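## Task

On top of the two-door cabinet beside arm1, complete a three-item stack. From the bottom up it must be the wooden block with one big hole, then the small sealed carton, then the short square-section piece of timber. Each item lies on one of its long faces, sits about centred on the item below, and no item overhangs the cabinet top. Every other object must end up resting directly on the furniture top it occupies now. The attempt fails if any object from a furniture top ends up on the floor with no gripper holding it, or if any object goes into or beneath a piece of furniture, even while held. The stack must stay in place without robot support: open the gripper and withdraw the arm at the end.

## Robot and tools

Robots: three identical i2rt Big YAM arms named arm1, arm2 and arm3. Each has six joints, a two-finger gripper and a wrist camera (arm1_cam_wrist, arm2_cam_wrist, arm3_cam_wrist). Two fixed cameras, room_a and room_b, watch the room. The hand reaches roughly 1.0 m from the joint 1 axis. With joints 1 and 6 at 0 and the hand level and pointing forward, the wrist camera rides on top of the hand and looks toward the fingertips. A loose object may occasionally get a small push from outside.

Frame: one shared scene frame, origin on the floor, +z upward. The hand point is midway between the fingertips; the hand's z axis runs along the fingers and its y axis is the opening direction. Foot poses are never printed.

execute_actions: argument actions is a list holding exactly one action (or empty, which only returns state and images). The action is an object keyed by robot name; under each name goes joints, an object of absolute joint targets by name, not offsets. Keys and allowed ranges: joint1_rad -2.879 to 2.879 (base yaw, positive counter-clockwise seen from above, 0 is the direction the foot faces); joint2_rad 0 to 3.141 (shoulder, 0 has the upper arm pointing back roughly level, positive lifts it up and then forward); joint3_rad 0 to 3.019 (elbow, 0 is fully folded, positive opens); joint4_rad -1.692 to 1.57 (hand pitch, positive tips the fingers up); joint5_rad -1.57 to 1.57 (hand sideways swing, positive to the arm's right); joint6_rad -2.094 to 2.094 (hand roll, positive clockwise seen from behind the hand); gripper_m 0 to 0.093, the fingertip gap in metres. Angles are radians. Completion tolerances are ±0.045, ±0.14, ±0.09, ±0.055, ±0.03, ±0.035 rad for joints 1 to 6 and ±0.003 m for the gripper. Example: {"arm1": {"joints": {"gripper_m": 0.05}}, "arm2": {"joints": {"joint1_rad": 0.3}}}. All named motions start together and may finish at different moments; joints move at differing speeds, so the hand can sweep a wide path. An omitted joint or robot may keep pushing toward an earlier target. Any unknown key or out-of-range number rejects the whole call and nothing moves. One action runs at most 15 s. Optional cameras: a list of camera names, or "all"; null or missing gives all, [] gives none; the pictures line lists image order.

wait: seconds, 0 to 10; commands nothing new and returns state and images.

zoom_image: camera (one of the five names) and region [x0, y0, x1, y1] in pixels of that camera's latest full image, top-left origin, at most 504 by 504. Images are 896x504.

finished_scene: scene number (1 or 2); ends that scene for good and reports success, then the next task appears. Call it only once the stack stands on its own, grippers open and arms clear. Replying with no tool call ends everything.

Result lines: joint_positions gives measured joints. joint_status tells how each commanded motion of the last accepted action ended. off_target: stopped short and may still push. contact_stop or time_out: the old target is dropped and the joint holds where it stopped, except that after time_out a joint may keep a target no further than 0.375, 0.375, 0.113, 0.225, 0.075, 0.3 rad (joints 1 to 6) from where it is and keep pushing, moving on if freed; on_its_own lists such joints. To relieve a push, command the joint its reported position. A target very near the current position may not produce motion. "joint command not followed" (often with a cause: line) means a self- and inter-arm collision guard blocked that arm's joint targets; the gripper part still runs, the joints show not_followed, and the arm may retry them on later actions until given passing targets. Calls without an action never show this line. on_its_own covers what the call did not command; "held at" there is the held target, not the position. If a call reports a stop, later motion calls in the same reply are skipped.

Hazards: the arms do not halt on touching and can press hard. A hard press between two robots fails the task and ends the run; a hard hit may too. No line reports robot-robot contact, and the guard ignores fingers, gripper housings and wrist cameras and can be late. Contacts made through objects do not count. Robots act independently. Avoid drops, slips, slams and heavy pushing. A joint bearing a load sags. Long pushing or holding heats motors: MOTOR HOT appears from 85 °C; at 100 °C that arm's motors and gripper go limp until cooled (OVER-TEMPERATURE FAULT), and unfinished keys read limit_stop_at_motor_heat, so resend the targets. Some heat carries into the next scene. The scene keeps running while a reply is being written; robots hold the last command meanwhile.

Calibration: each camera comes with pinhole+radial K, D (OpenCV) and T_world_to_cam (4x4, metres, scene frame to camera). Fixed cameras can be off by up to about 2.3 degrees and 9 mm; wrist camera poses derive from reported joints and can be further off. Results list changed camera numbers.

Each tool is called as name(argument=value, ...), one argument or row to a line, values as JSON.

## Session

execute_actions(
  actions=[],
)

Scene clock: 0.00 s.
arm1.joint_positions: joint1_rad=+0.871 joint2_rad=+0.320 joint3_rad=+1.699 joint4_rad=-1.535 joint5_rad=+0.035 joint6_rad=-0.015 gripper_m=+0.095
arm1.joint_status: not commanded
arm1.hand: x=+0.1931 y=+0.9471 z=+1.4867 quat_wxyz=(+0.138, +0.739, +0.181, -0.633) (m; scene frame)
arm2.joint_positions: joint1_rad=-0.582 joint2_rad=+0.349 joint3_rad=+1.703 joint4_rad=-1.213 joint5_rad=+0.272 joint6_rad=-0.074 gripper_m=+0.094
arm2.joint_status: not commanded
arm2.hand: x=-0.1070 y=+0.1342 z=+1.5948 quat_wxyz=(-0.460, +0.534, -0.388, -0.594) (m; scene frame)
arm3.joint_positions: joint1_rad=+0.668 joint2_rad=+0.445 joint3_rad=+1.713 joint4_rad=-1.479 joint5_rad=-0.181 joint6_rad=-0.236 gripper_m=+0.094
arm3.joint_status: not commanded
arm3.hand: x=-0.0366 y=-0.9752 z=+1.4556 quat_wxyz=(-0.584, +0.432, -0.645, -0.239) (m; scene frame)
pictures: arm1_cam_wrist, arm2_cam_wrist, arm3_cam_wrist, room_a, room_b
camera_calibration (this result's frames):
arm1_cam_wrist: T_world_to_cam=[[-0.44775, 0.892951, 0.0464623, -0.830778], [0.606907, 0.341657, -0.717589, 0.637966], [-0.656646, -0.293102, -0.694915, 1.55716], [0, 0, 0, 1]] pos_world=[0.263338, 0.980286, 1.57849]
arm2_cam_wrist: T_world_to_cam=[[0.960015, 0.279733, 0.0110174, 0.0490826], [0.142179, -0.453286, -0.879953, 1.48239], [-0.241158, 0.846334, -0.474934, 0.74388], [0, 0, 0, 1]] pos_world=[-0.0784926, 0.0286472, 1.65719]
arm3_cam_wrist: T_world_to_cam=[[0.841348, -0.500781, 0.203353, -0.755661], [-0.26902, -0.714316, -0.64605, 0.236431], [0.468788, 0.488846, -0.735708, 1.69344], [0, 0, 0, 1]] pos_world=[-0.0944851, -1.03737, 1.55229]
Images, in order (width x height): arm1_cam_wrist 896x504, arm2_cam_wrist 896x504, arm3_cam_wrist 896x504, room_a 896x504, room_b 896x504.

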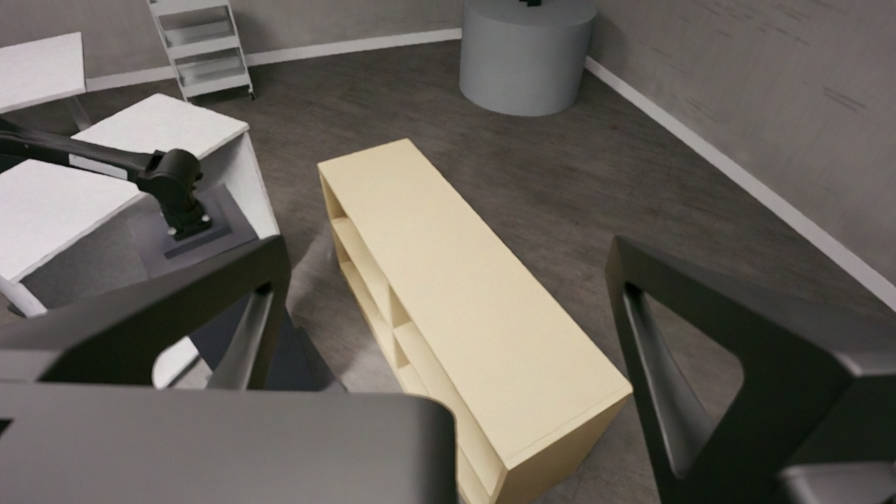

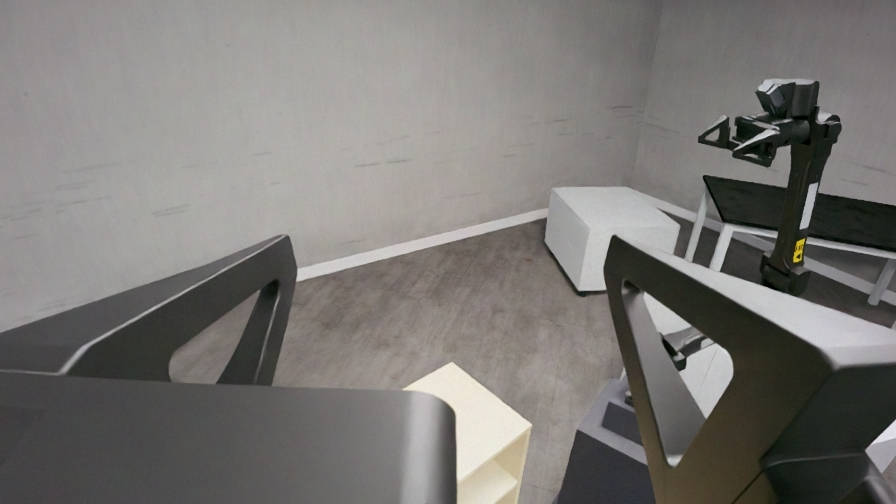

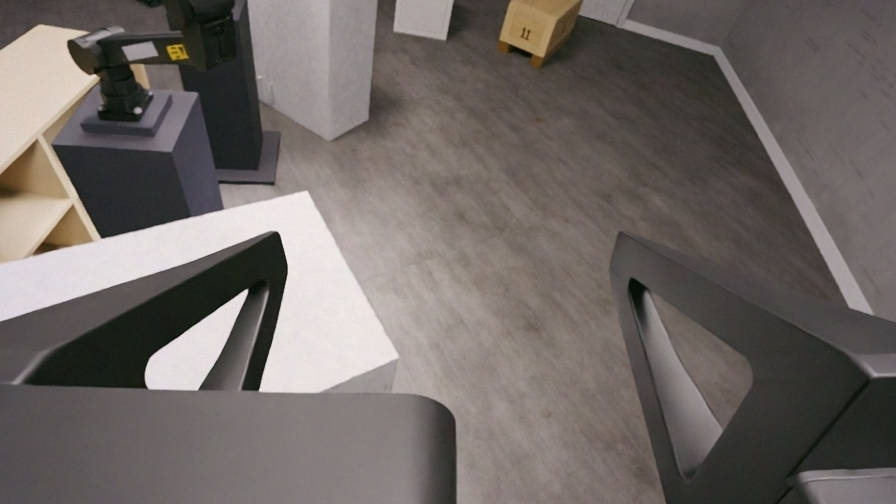

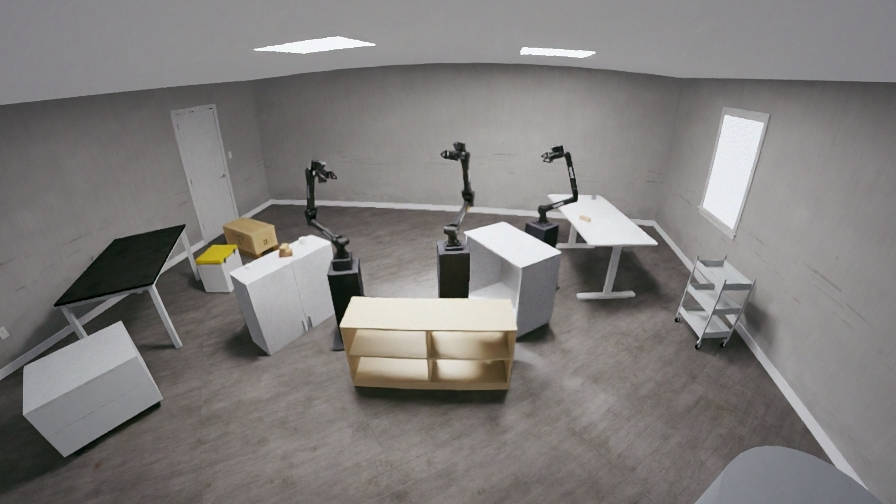

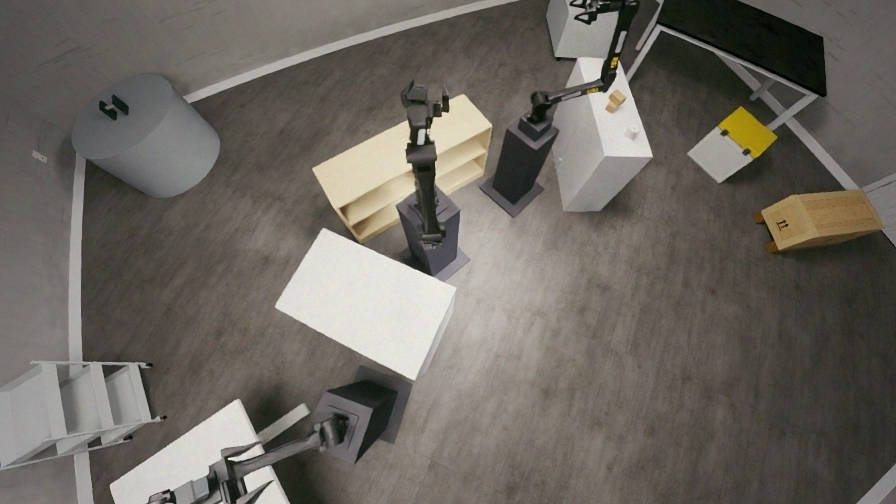

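zoom_image(
  camera="room_b",
  region=[540, 40, 700, 220],
)

zoom_image(
  camera="room_a",
  region=[220, 210, 360, 310],
)

zoom_image(
  camera="room_a",
  region=[520, 170, 680, 310],
)

Region (540, 40, 700, 220) of room_b's 896x504 image, scaled by 2.800, with more detail than that image has.

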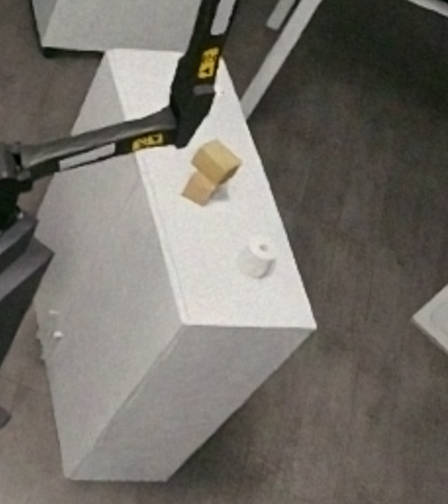

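Region (220, 210, 360, 310) of room_a's 896x504 image, scaled by 3.600, with more detail than that image has; it fills the top 360 rows of this view, and the rest is white.

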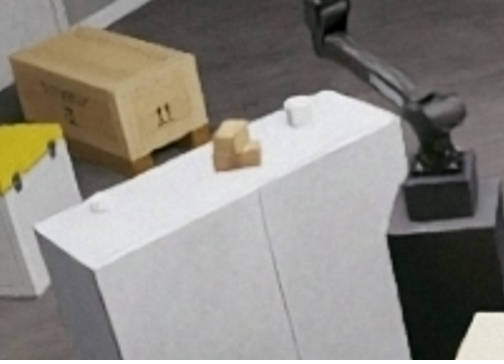

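Region (520, 170, 680, 310) of room_a's 896x504 image, scaled by 3.150, with more detail than that image has; it fills the top 441 rows of this view, and the rest is white.

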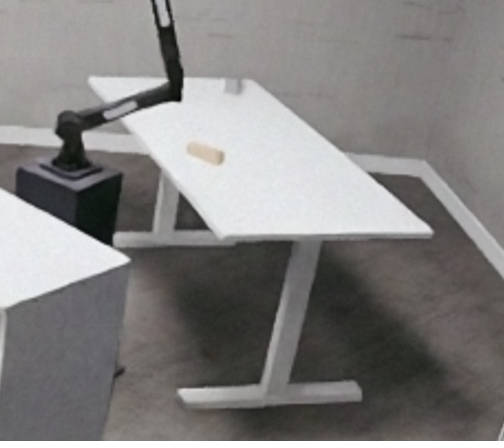

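execute_actions(
  actions=[
    {"arm1":{"joints":{"joint1_rad":-1.93,"joint2_rad":1.3,"joint3_rad":1.47,"joint4_rad":-1.12,"joint5_rad":0.0,"joint6_rad":0.0}},"arm3":{"joints":{"joint1_rad":-2.15,"joint2_rad":1.25,"joint3_rad":1.42,"joint4_rad":-1.12,"joint5_rad":0.0,"joint6_rad":0.0}}},
  ],
)

Scene clock: 53.90 s.
arm1.joint_positions: joint1_rad=-1.935 joint2_rad=+1.324 joint3_rad=+1.449 joint4_rad=-1.134 joint5_rad=-0.001 joint6_rad=-0.013 gripper_m=+0.095
arm1.joint_status: all done
arm1.hand: x=+0.5381 y=+1.3147 z=+1.1926 quat_wxyz=(-0.257, +0.392, -0.876, -0.113) (m; scene frame)
arm2.joint_positions: joint1_rad=-0.582 joint2_rad=+0.349 joint3_rad=+1.703 joint4_rad=-1.213 joint5_rad=+0.272 joint6_rad=-0.074 gripper_m=+0.094
arm2.joint_status: not commanded
arm2.hand: x=-0.1070 y=+0.1342 z=+1.5948 quat_wxyz=(-0.460, +0.534, -0.388, -0.594) (m; scene frame)
arm3.joint_positions: joint1_rad=-2.151 joint2_rad=+1.265 joint3_rad=+1.388 joint4_rad=-1.132 joint5_rad=+0.000 joint6_rad=-0.011 gripper_m=+0.094
arm3.joint_status: all done
arm3.hand: x=-0.2677 y=-1.4741 z=+1.1376 quat_wxyz=(-0.147, -0.812, -0.513, +0.234) (m; scene frame)
pictures: arm1_cam_wrist, arm2_cam_wrist, arm3_cam_wrist, room_a, room_b
camera_calibration (this result's frames):
arm1_cam_wrist: T_world_to_cam=[[0.757331, -0.652878, 0.014136, 0.431494], [-0.652829, -0.756381, 0.0412539, 1.30838], [-0.0162416, -0.0404713, -0.999049, 1.3731], [0, 0, 0, 1]] pos_world=[0.549666, 1.32692, 1.31171]
arm2_cam_wrist: T_world_to_cam=[[0.960015, 0.279733, 0.0110174, 0.0490826], [0.142179, -0.453286, -0.879953, 1.48239], [-0.241158, 0.846334, -0.474934, 0.74388], [0, 0, 0, 1]] pos_world=[-0.0784926, 0.0286472, 1.65719]
arm3_cam_wrist: T_world_to_cam=[[-0.908866, 0.417069, -0.00413009, 0.374186], [0.415564, 0.906343, 0.0764853, 1.36278], [0.0356429, 0.0677985, -0.997062, 1.37235], [0, 0, 0, 1]] pos_world=[-0.275152, -1.48425, 1.26563]
Images, in order (width x height): arm1_cam_wrist 896x504, arm2_cam_wrist 896x504, arm3_cam_wrist 896x504, room_a 896x504, room_b 896x504.

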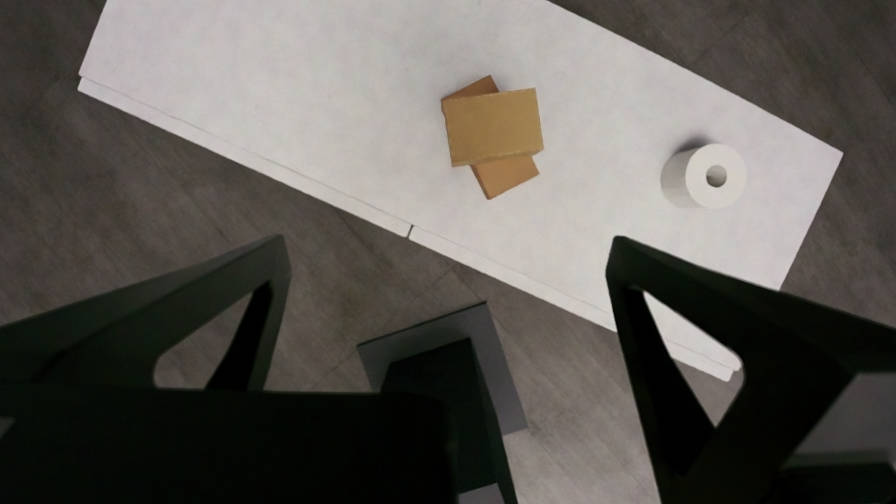

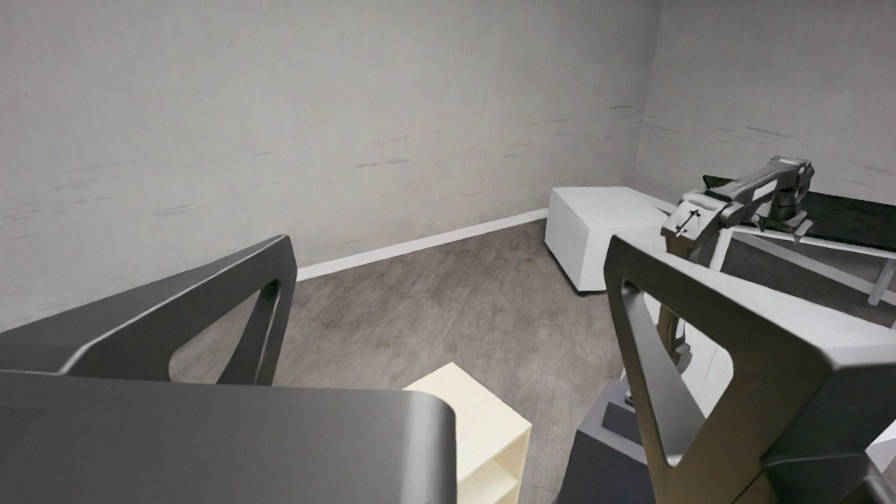

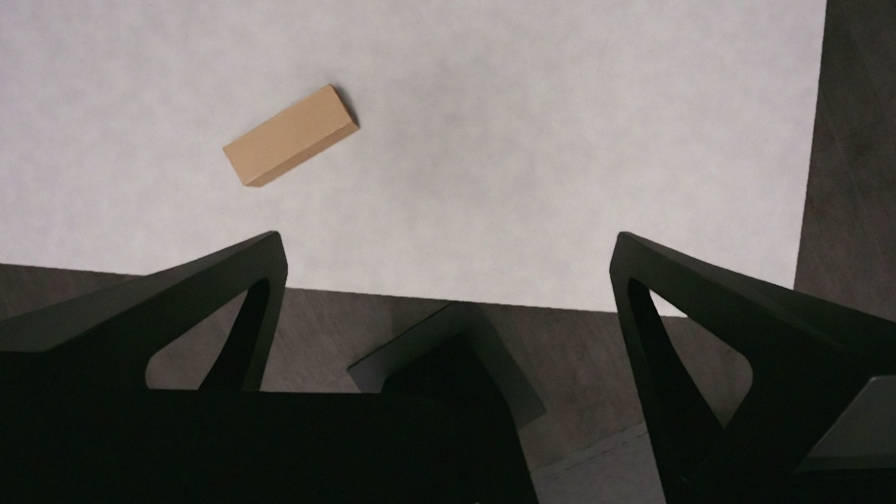

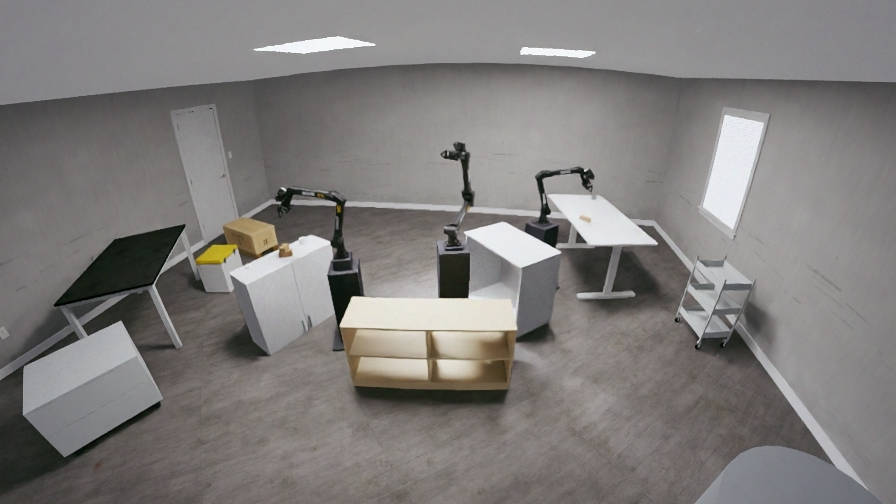

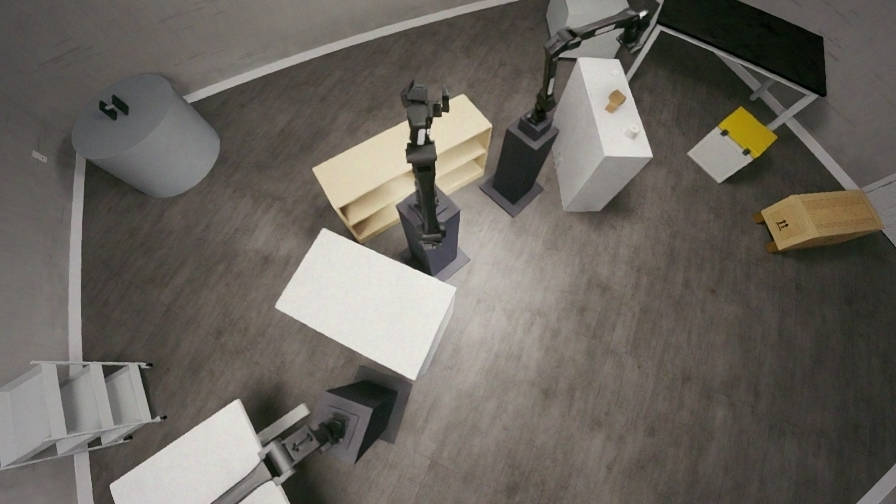

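execute_actions(
  actions=[],
)

Scene clock: 79.20 s.
arm1.joint_positions: joint1_rad=-1.935 joint2_rad=+1.324 joint3_rad=+1.449 joint4_rad=-1.134 joint5_rad=-0.001 joint6_rad=-0.013 gripper_m=+0.095
arm1.joint_status: all done
arm1.hand: x=+0.5381 y=+1.3147 z=+1.1926 quat_wxyz=(-0.257, +0.392, -0.876, -0.113) (m; scene frame)
arm2.joint_positions: joint1_rad=-0.582 joint2_rad=+0.349 joint3_rad=+1.703 joint4_rad=-1.213 joint5_rad=+0.272 joint6_rad=-0.074 gripper_m=+0.094
arm2.joint_status: not commanded
arm2.hand: x=-0.1070 y=+0.1342 z=+1.5948 quat_wxyz=(-0.460, +0.534, -0.388, -0.594) (m; scene frame)
arm3.joint_positions: joint1_rad=-2.151 joint2_rad=+1.265 joint3_rad=+1.388 joint4_rad=-1.132 joint5_rad=+0.000 joint6_rad=-0.011 gripper_m=+0.094
arm3.joint_status: all done
arm3.hand: x=-0.2677 y=-1.4741 z=+1.1376 quat_wxyz=(-0.147, -0.812, -0.513, +0.234) (m; scene frame)
pictures: arm1_cam_wrist, arm2_cam_wrist, arm3_cam_wrist, room_a, room_b
camera_calibration (this result's frames):
arm1_cam_wrist: T_world_to_cam=[[0.757331, -0.652878, 0.014136, 0.431494], [-0.652829, -0.756381, 0.0412539, 1.30838], [-0.0162416, -0.0404713, -0.999049, 1.3731], [0, 0, 0, 1]] pos_world=[0.549666, 1.32692, 1.31171]
arm2_cam_wrist: T_world_to_cam=[[0.960015, 0.279733, 0.0110174, 0.0490826], [0.142179, -0.453286, -0.879953, 1.48239], [-0.241158, 0.846334, -0.474934, 0.74388], [0, 0, 0, 1]] pos_world=[-0.0784926, 0.0286472, 1.65719]
arm3_cam_wrist: T_world_to_cam=[[-0.908866, 0.417069, -0.00413009, 0.374186], [0.415564, 0.906343, 0.0764853, 1.36278], [0.0356429, 0.0677985, -0.997062, 1.37235], [0, 0, 0, 1]] pos_world=[-0.275152, -1.48425, 1.26563]
Images, in order (width x height): arm1_cam_wrist 896x504, arm2_cam_wrist 896x504, arm3_cam_wrist 896x504, room_a 896x504, room_b 896x504.

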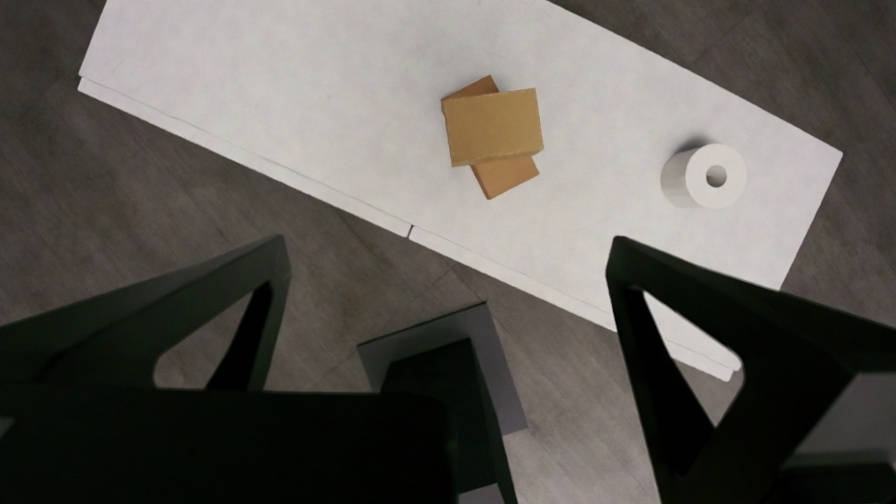

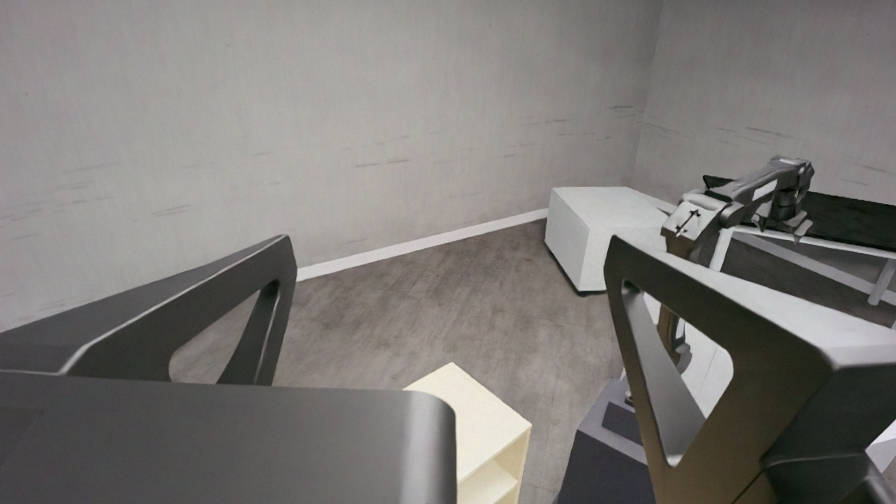

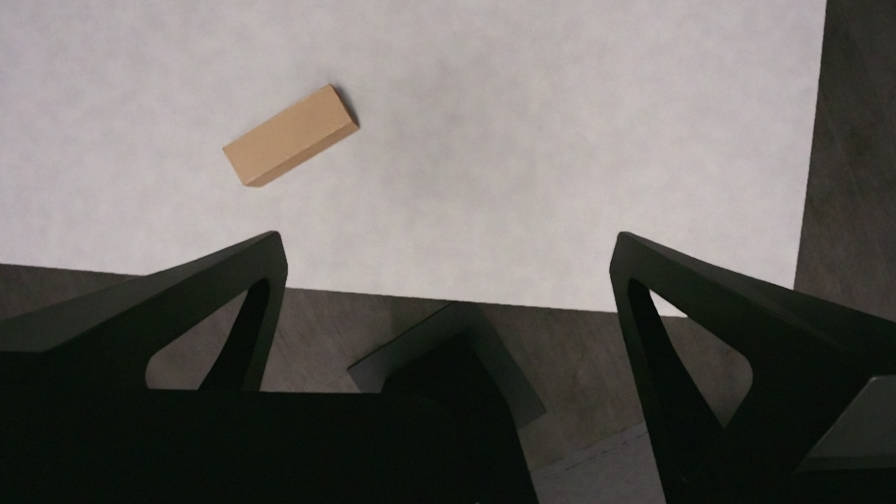

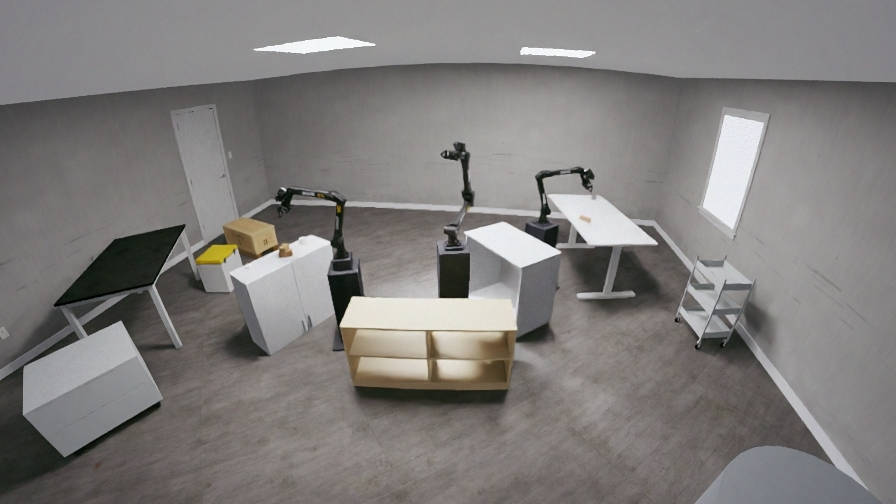

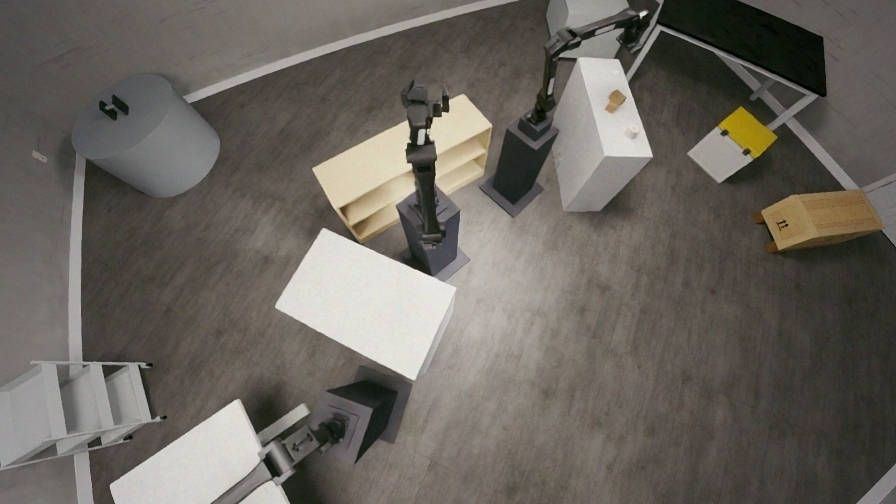

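zoom_image(
  camera="arm1_cam_wrist",
  region=[400, 50, 600, 220],
)

zoom_image(
  camera="room_b",
  region=[540, 40, 700, 220],
)

zoom_image(
  camera="room_a",
  region=[220, 200, 380, 360],
)

Region (400, 50, 600, 220) of arm1_cam_wrist's 896x504 image, scaled by 2.520, with more detail than that image has; it fills the top 428 rows of this view, and the rest is white.

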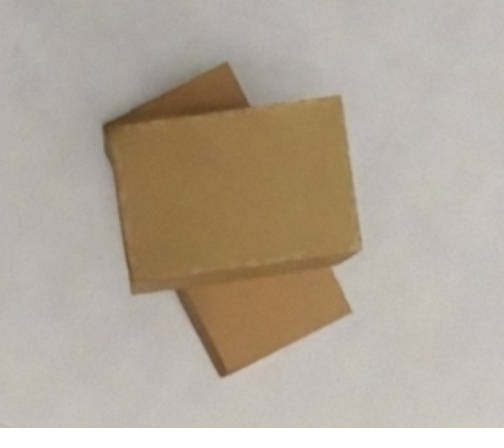

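Region (540, 40, 700, 220) of room_b's 896x504 image, scaled by 2.800, with more detail than that image has.

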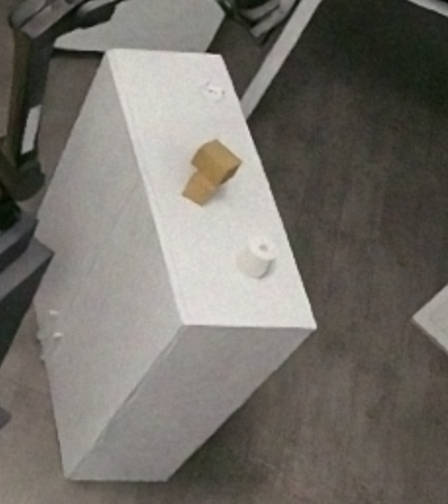

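Region (220, 200, 380, 360) of room_a's 896x504 image, scaled by 3.150, with more detail than that image has.

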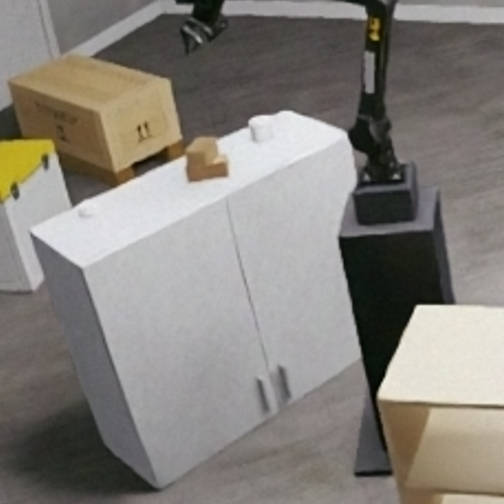

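zoom_image(
  camera="arm3_cam_wrist",
  region=[200, 60, 400, 210],
)

Region (200, 60, 400, 210) of arm3_cam_wrist's 896x504 image, scaled by 2.520, with more detail than that image has; it fills the top 378 rows of this view, and the rest is white.

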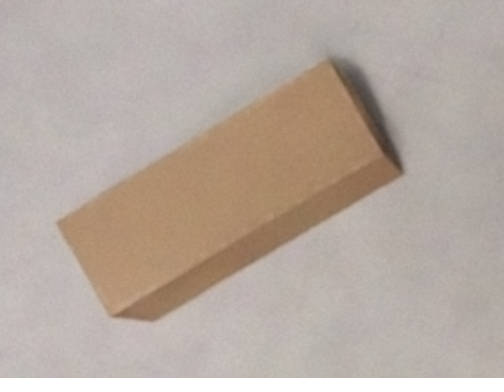

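execute_actions(
  actions=[
    {"arm1": {"joints": {"joint1_rad": -2.005, "joint2_rad": 1.985, "joint3_rad": 1.975, "joint4_rad": -1.55, "joint5_rad": 0.0, "joint6_rad": 0.0}}, "arm2": {"joints": {"joint1_rad": 0.9, "joint2_rad": 1.3, "joint3_rad": 1.45, "joint4_rad": -1.2, "joint5_rad": 0.0, "joint6_rad": 1.3, "gripper_m": 0.093}}, "arm3": {"joints": {"joint1_rad": -1.857, "joint2_rad": 2.0, "joint3_rad": 1.69, "joint4_rad": -1.25, "joint5_rad": 0.0, "joint6_rad": 1.312}}},
  ],
)

Scene clock: 201.27 s.
arm1.joint_positions: joint1_rad=-2.008 joint2_rad=+2.016 joint3_rad=+1.919 joint4_rad=-1.534 joint5_rad=-0.001 joint6_rad=-0.013 gripper_m=+0.095
arm1.joint_status: all done
arm1.hand: x=+0.6422 y=+1.3625 z=+1.0000 quat_wxyz=(+0.026, +0.374, -0.927, +0.008) (m; scene frame)
arm2.joint_positions: joint1_rad=+0.899 joint2_rad=+1.317 joint3_rad=+1.438 joint4_rad=-1.205 joint5_rad=-0.001 joint6_rad=+1.287 gripper_m=+0.093
arm2.joint_status: all done
arm2.hand: x=-0.5773 y=-0.1211 z=+1.2104 quat_wxyz=(+0.190, +0.890, -0.386, -0.153) (m; scene frame)
arm3.joint_positions: joint1_rad=-1.847 joint2_rad=+2.010 joint3_rad=+1.661 joint4_rad=-1.240 joint5_rad=+0.000 joint6_rad=+1.300 gripper_m=+0.094
arm3.joint_status: all done
arm3.hand: x=-0.1443 y=-1.6328 z=+0.8557 quat_wxyz=(+0.008, -0.998, -0.060, -0.005) (m; scene frame)
pictures: arm1_cam_wrist, arm2_cam_wrist, arm3_cam_wrist, room_a, room_b
camera_calibration (this result's frames):
arm1_cam_wrist: T_world_to_cam=[[0.710148, -0.704008, -0.00785525, 0.508566], [-0.551163, -0.562843, 0.615976, 0.51674], [-0.438074, -0.433105, -0.787726, 1.77886], [0, 0, 0, 1]] pos_world=[0.702921, 1.41931, 1.08695]
arm2_cam_wrist: T_world_to_cam=[[0.640718, 0.61442, -0.460401, 1.00305], [0.767, -0.485248, 0.419817, -0.121134], [0.0345352, -0.622112, -0.782166, 1.01725], [0, 0, 0, 1]] pos_world=[-0.58489, -0.0422273, 1.30832]
arm3_cam_wrist: T_world_to_cam=[[-0.129845, 0.991528, 0.00351873, 1.59521], [0.791236, 0.101476, 0.603032, -0.233636], [0.597566, 0.081085, -0.797709, 1.02987], [0, 0, 0, 1]] pos_world=[-0.223423, -1.64149, 0.956812]
Images, in order (width x height): arm1_cam_wrist 896x504, arm2_cam_wrist 896x504, arm3_cam_wrist 896x504, room_a 896x504, room_b 896x504.

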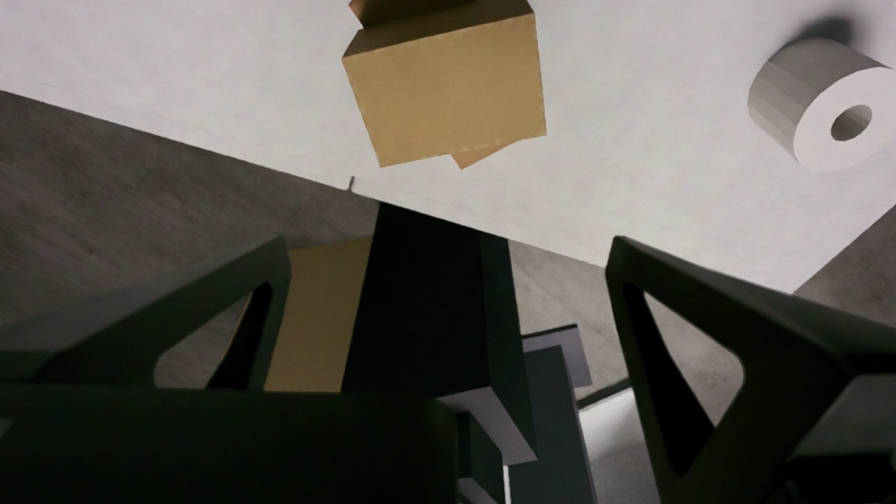

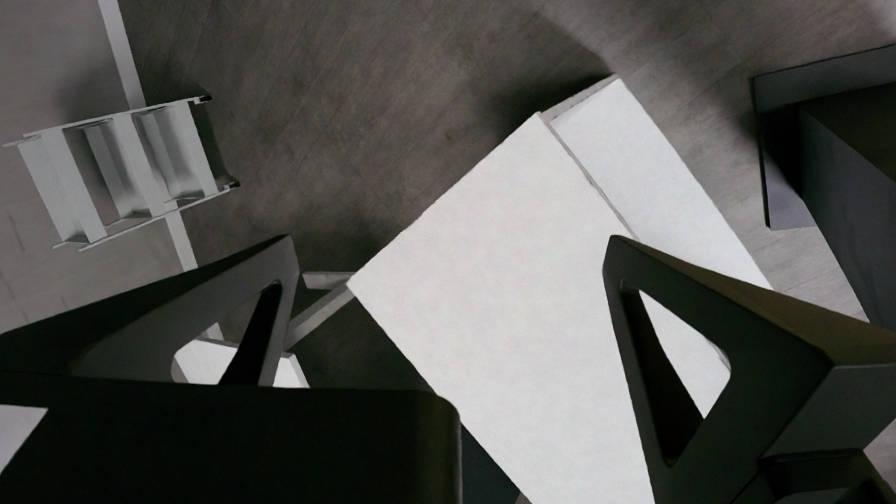

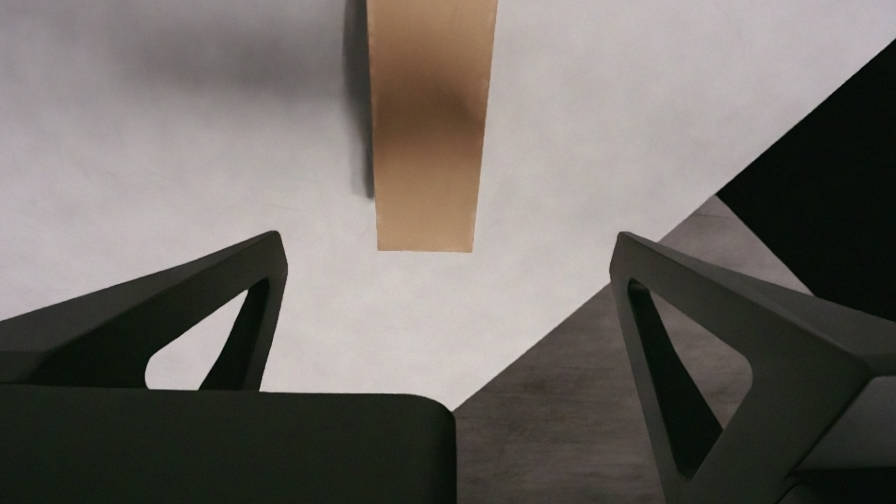

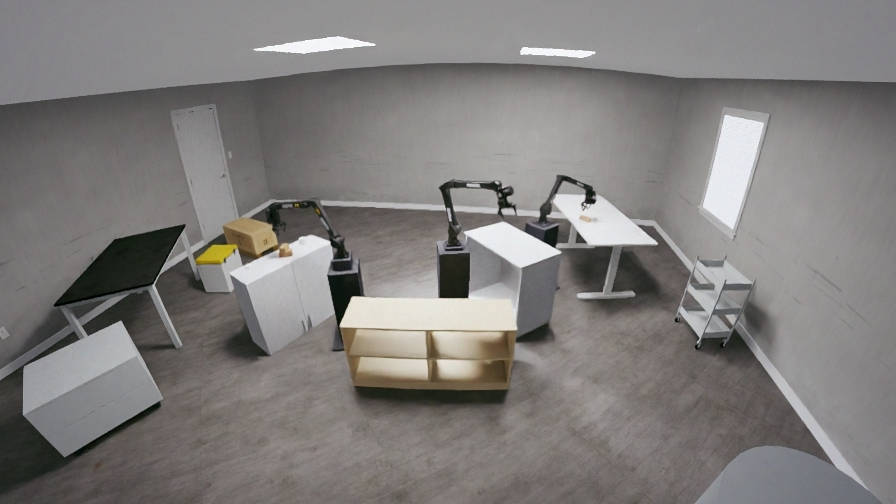

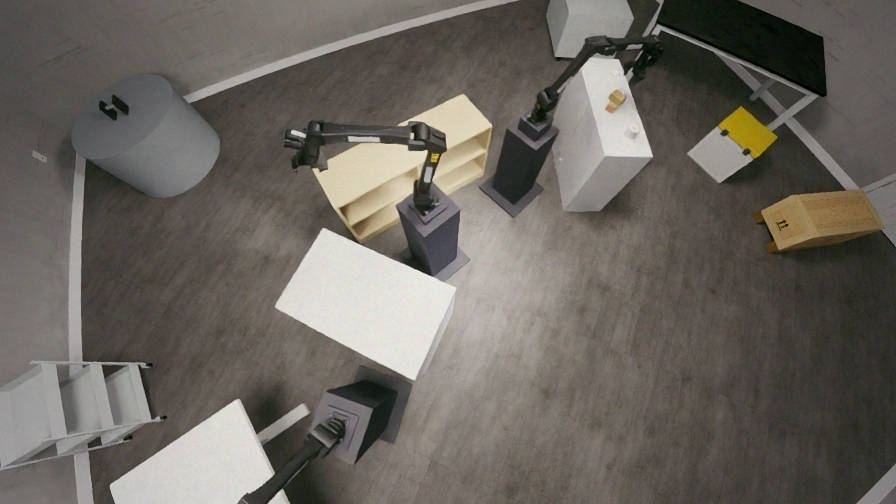

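zoom_image(
  camera="arm1_cam_wrist",
  region=[320, 0, 580, 200],
)

execute_actions(
  actions=[
    {"arm3": {"joints": {"joint1_rad": -1.867, "joint2_rad": 2.116, "joint3_rad": 1.594, "joint4_rad": -1.008}}},
  ],
  cameras=["arm3_cam_wrist"],
)

Region (320, 0, 580, 200) of arm1_cam_wrist's 896x504 image, scaled by 1.938, with more detail than that image has; it fills the top 388 rows of this view, and the rest is white.

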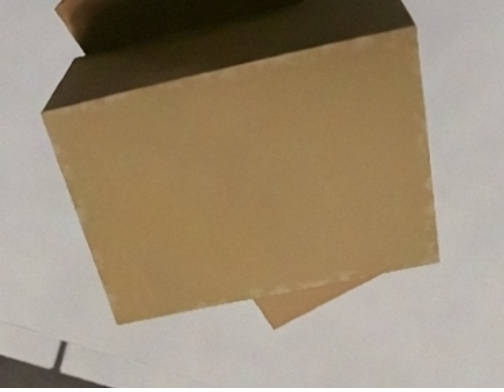

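Scene clock: 227.77 s.
arm1.joint_positions: joint1_rad=-2.008 joint2_rad=+2.016 joint3_rad=+1.919 joint4_rad=-1.534 joint5_rad=-0.001 joint6_rad=-0.013 gripper_m=+0.095
arm1.joint_status: not commanded
arm1.hand: x=+0.6422 y=+1.3625 z=+1.0000 quat_wxyz=(+0.026, +0.374, -0.927, +0.008) (m; scene frame)
arm2.joint_positions: joint1_rad=+0.899 joint2_rad=+1.317 joint3_rad=+1.438 joint4_rad=-1.205 joint5_rad=-0.001 joint6_rad=+1.287 gripper_m=+0.093
arm2.joint_status: not commanded
arm2.hand: x=-0.5773 y=-0.1211 z=+1.2104 quat_wxyz=(+0.190, +0.890, -0.386, -0.153) (m; scene frame)
arm3.joint_positions: joint1_rad=-1.856 joint2_rad=+2.138 joint3_rad=+1.577 joint4_rad=-1.022 joint5_rad=+0.000 joint6_rad=+1.301 gripper_m=+0.094
arm3.joint_status: all done
arm3.hand: x=-0.1494 y=-1.6363 z=+0.7518 quat_wxyz=(+0.005, -0.998, -0.056, -0.004) (m; scene frame)
pictures: arm3_cam_wrist
camera_calibration (this result's frames):
arm3_cam_wrist: T_world_to_cam=[[-0.120733, 0.992684, -0.00156508, 1.6054], [0.792642, 0.0973522, 0.601865, -0.172268], [0.597614, 0.0714243, -0.798597, 0.935146], [0, 0, 0, 1]] pos_world=[-0.228485, -1.64367, 0.852999]
Images, in order (width x height): arm3_cam_wrist 896x504.

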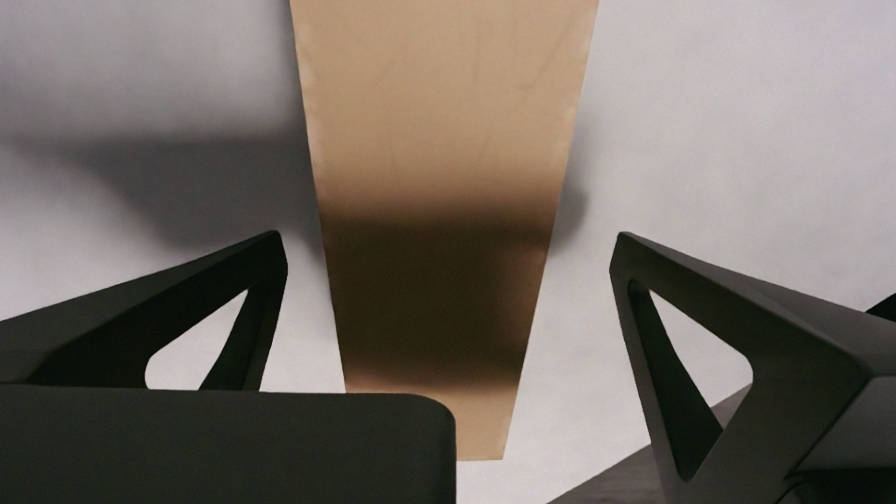

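execute_actions(
  actions=[
    {"arm3": {"joints": {"gripper_m": 0.036}}},
  ],
  cameras=["arm3_cam_wrist"],
)

Scene clock: 235.77 s.
arm1.joint_positions: joint1_rad=-2.008 joint2_rad=+2.016 joint3_rad=+1.919 joint4_rad=-1.534 joint5_rad=-0.001 joint6_rad=-0.013 gripper_m=+0.095
arm1.joint_status: not commanded
arm1.hand: x=+0.6422 y=+1.3625 z=+1.0000 quat_wxyz=(+0.026, +0.374, -0.927, +0.008) (m; scene frame)
arm2.joint_positions: joint1_rad=+0.899 joint2_rad=+1.317 joint3_rad=+1.438 joint4_rad=-1.205 joint5_rad=-0.001 joint6_rad=+1.287 gripper_m=+0.093
arm2.joint_status: not commanded
arm2.hand: x=-0.5773 y=-0.1211 z=+1.2104 quat_wxyz=(+0.190, +0.890, -0.386, -0.153) (m; scene frame)
arm3.joint_positions: joint1_rad=-1.856 joint2_rad=+2.138 joint3_rad=+1.577 joint4_rad=-1.020 joint5_rad=+0.000 joint6_rad=+1.301 gripper_m=+0.045
arm3.joint_status: gripper_m off_target (ended at +0.045, target +0.036)
arm3.hand: x=-0.1498 y=-1.6369 z=+0.7520 quat_wxyz=(+0.004, -0.998, -0.055, -0.004) (m; scene frame)
pictures: arm3_cam_wrist
camera_calibration (this result's frames):
arm3_cam_wrist: T_world_to_cam=[[-0.119589, 0.992815, -0.00401885, 1.60815], [0.793239, 0.0979817, 0.600975, -0.170242], [0.597051, 0.068682, -0.799258, 0.931515], [0, 0, 0, 1]] pos_world=[-0.228803, -1.64389, 0.853295]
Images, in order (width x height): arm3_cam_wrist 896x504.

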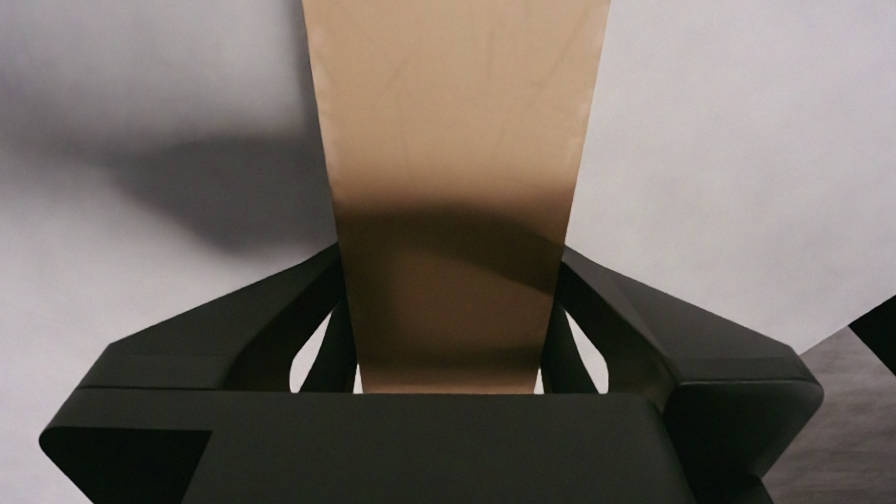

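execute_actions(
  actions=[
    {"arm1": {"joints": {"joint6_rad": 1.33}}, "arm3": {"joints": {"joint2_rad": 1.885, "joint3_rad": 1.74, "joint4_rad": -1.39, "gripper_m": 0.036}}},
  ],
  cameras=["arm1_cam_wrist", "arm3_cam_wrist"],
)

Scene clock: 306.77 s.
arm1.joint_positions: joint1_rad=-2.008 joint2_rad=+2.016 joint3_rad=+1.919 joint4_rad=-1.534 joint5_rad=-0.001 joint6_rad=+1.314 gripper_m=+0.095
arm1.joint_status: all done
arm1.hand: x=+0.6422 y=+1.3625 z=+1.0000 quat_wxyz=(+0.016, -0.276, -0.961, +0.022) (m; scene frame)
arm2.joint_positions: joint1_rad=+0.899 joint2_rad=+1.317 joint3_rad=+1.438 joint4_rad=-1.205 joint5_rad=-0.001 joint6_rad=+1.287 gripper_m=+0.093
arm2.joint_status: not commanded
arm2.hand: x=-0.5773 y=-0.1211 z=+1.2104 quat_wxyz=(+0.190, +0.890, -0.386, -0.153) (m; scene frame)
arm3.joint_positions: joint1_rad=-1.856 joint2_rad=+1.909 joint3_rad=+1.713 joint4_rad=-1.378 joint5_rad=+0.000 joint6_rad=+1.301 gripper_m=+0.045
arm3.joint_status: gripper_m off_target (ended at +0.045, target +0.036); the others done
arm3.hand: x=-0.1479 y=-1.6189 z=+0.9330 quat_wxyz=(+0.000, -0.998, -0.055, -0.003) (m; scene frame)
pictures: arm1_cam_wrist, arm3_cam_wrist
camera_calibration (this result's frames):
arm1_cam_wrist: T_world_to_cam=[[-0.511004, -0.858156, 0.049425, 1.44559], [-0.68038, 0.438944, 0.586865, -0.736134], [-0.525317, 0.266263, -0.808175, 0.902423], [0, 0, 0, 1]] pos_world=[0.71191, 1.32338, 1.08988]
arm3_cam_wrist: T_world_to_cam=[[-0.119557, 0.992762, -0.0113536, 1.59801], [0.793968, 0.10247, 0.599262, -0.273301], [0.596088, 0.0626318, -0.800472, 1.065], [0, 0, 0, 1]] pos_world=[-0.226787, -1.62514, 1.03442]
Images, in order (width x height): arm1_cam_wrist 896x504, arm3_cam_wrist 896x504.

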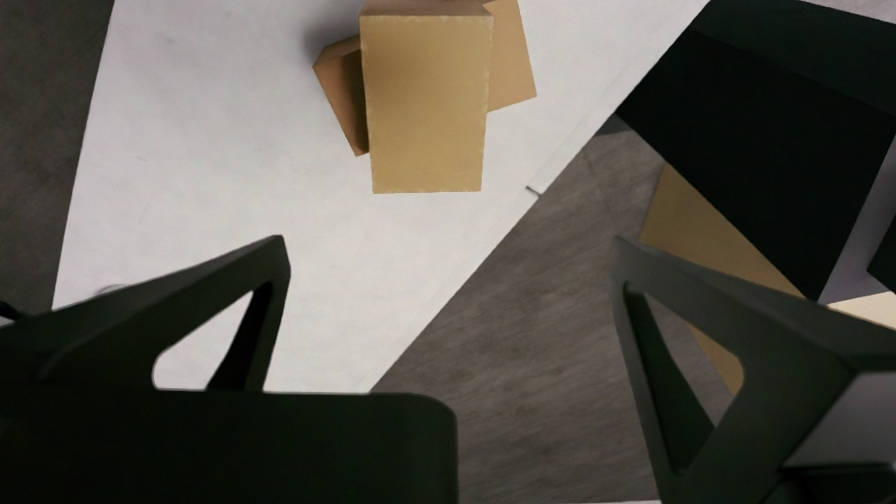

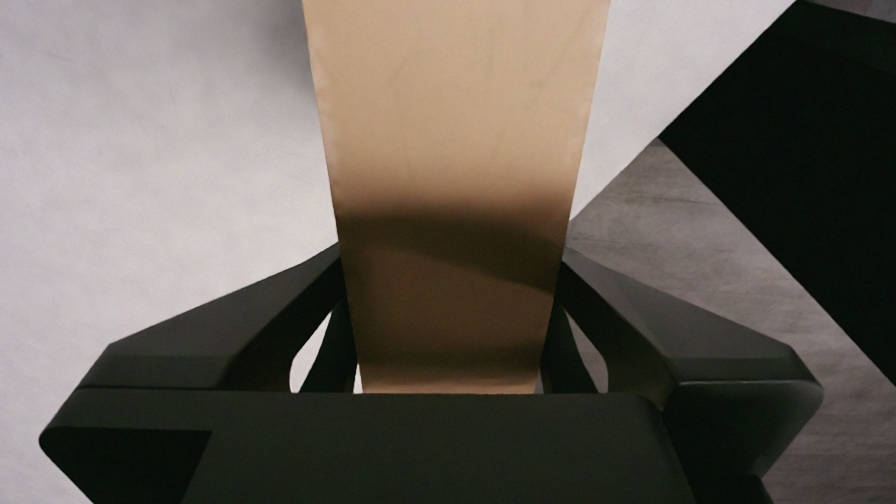

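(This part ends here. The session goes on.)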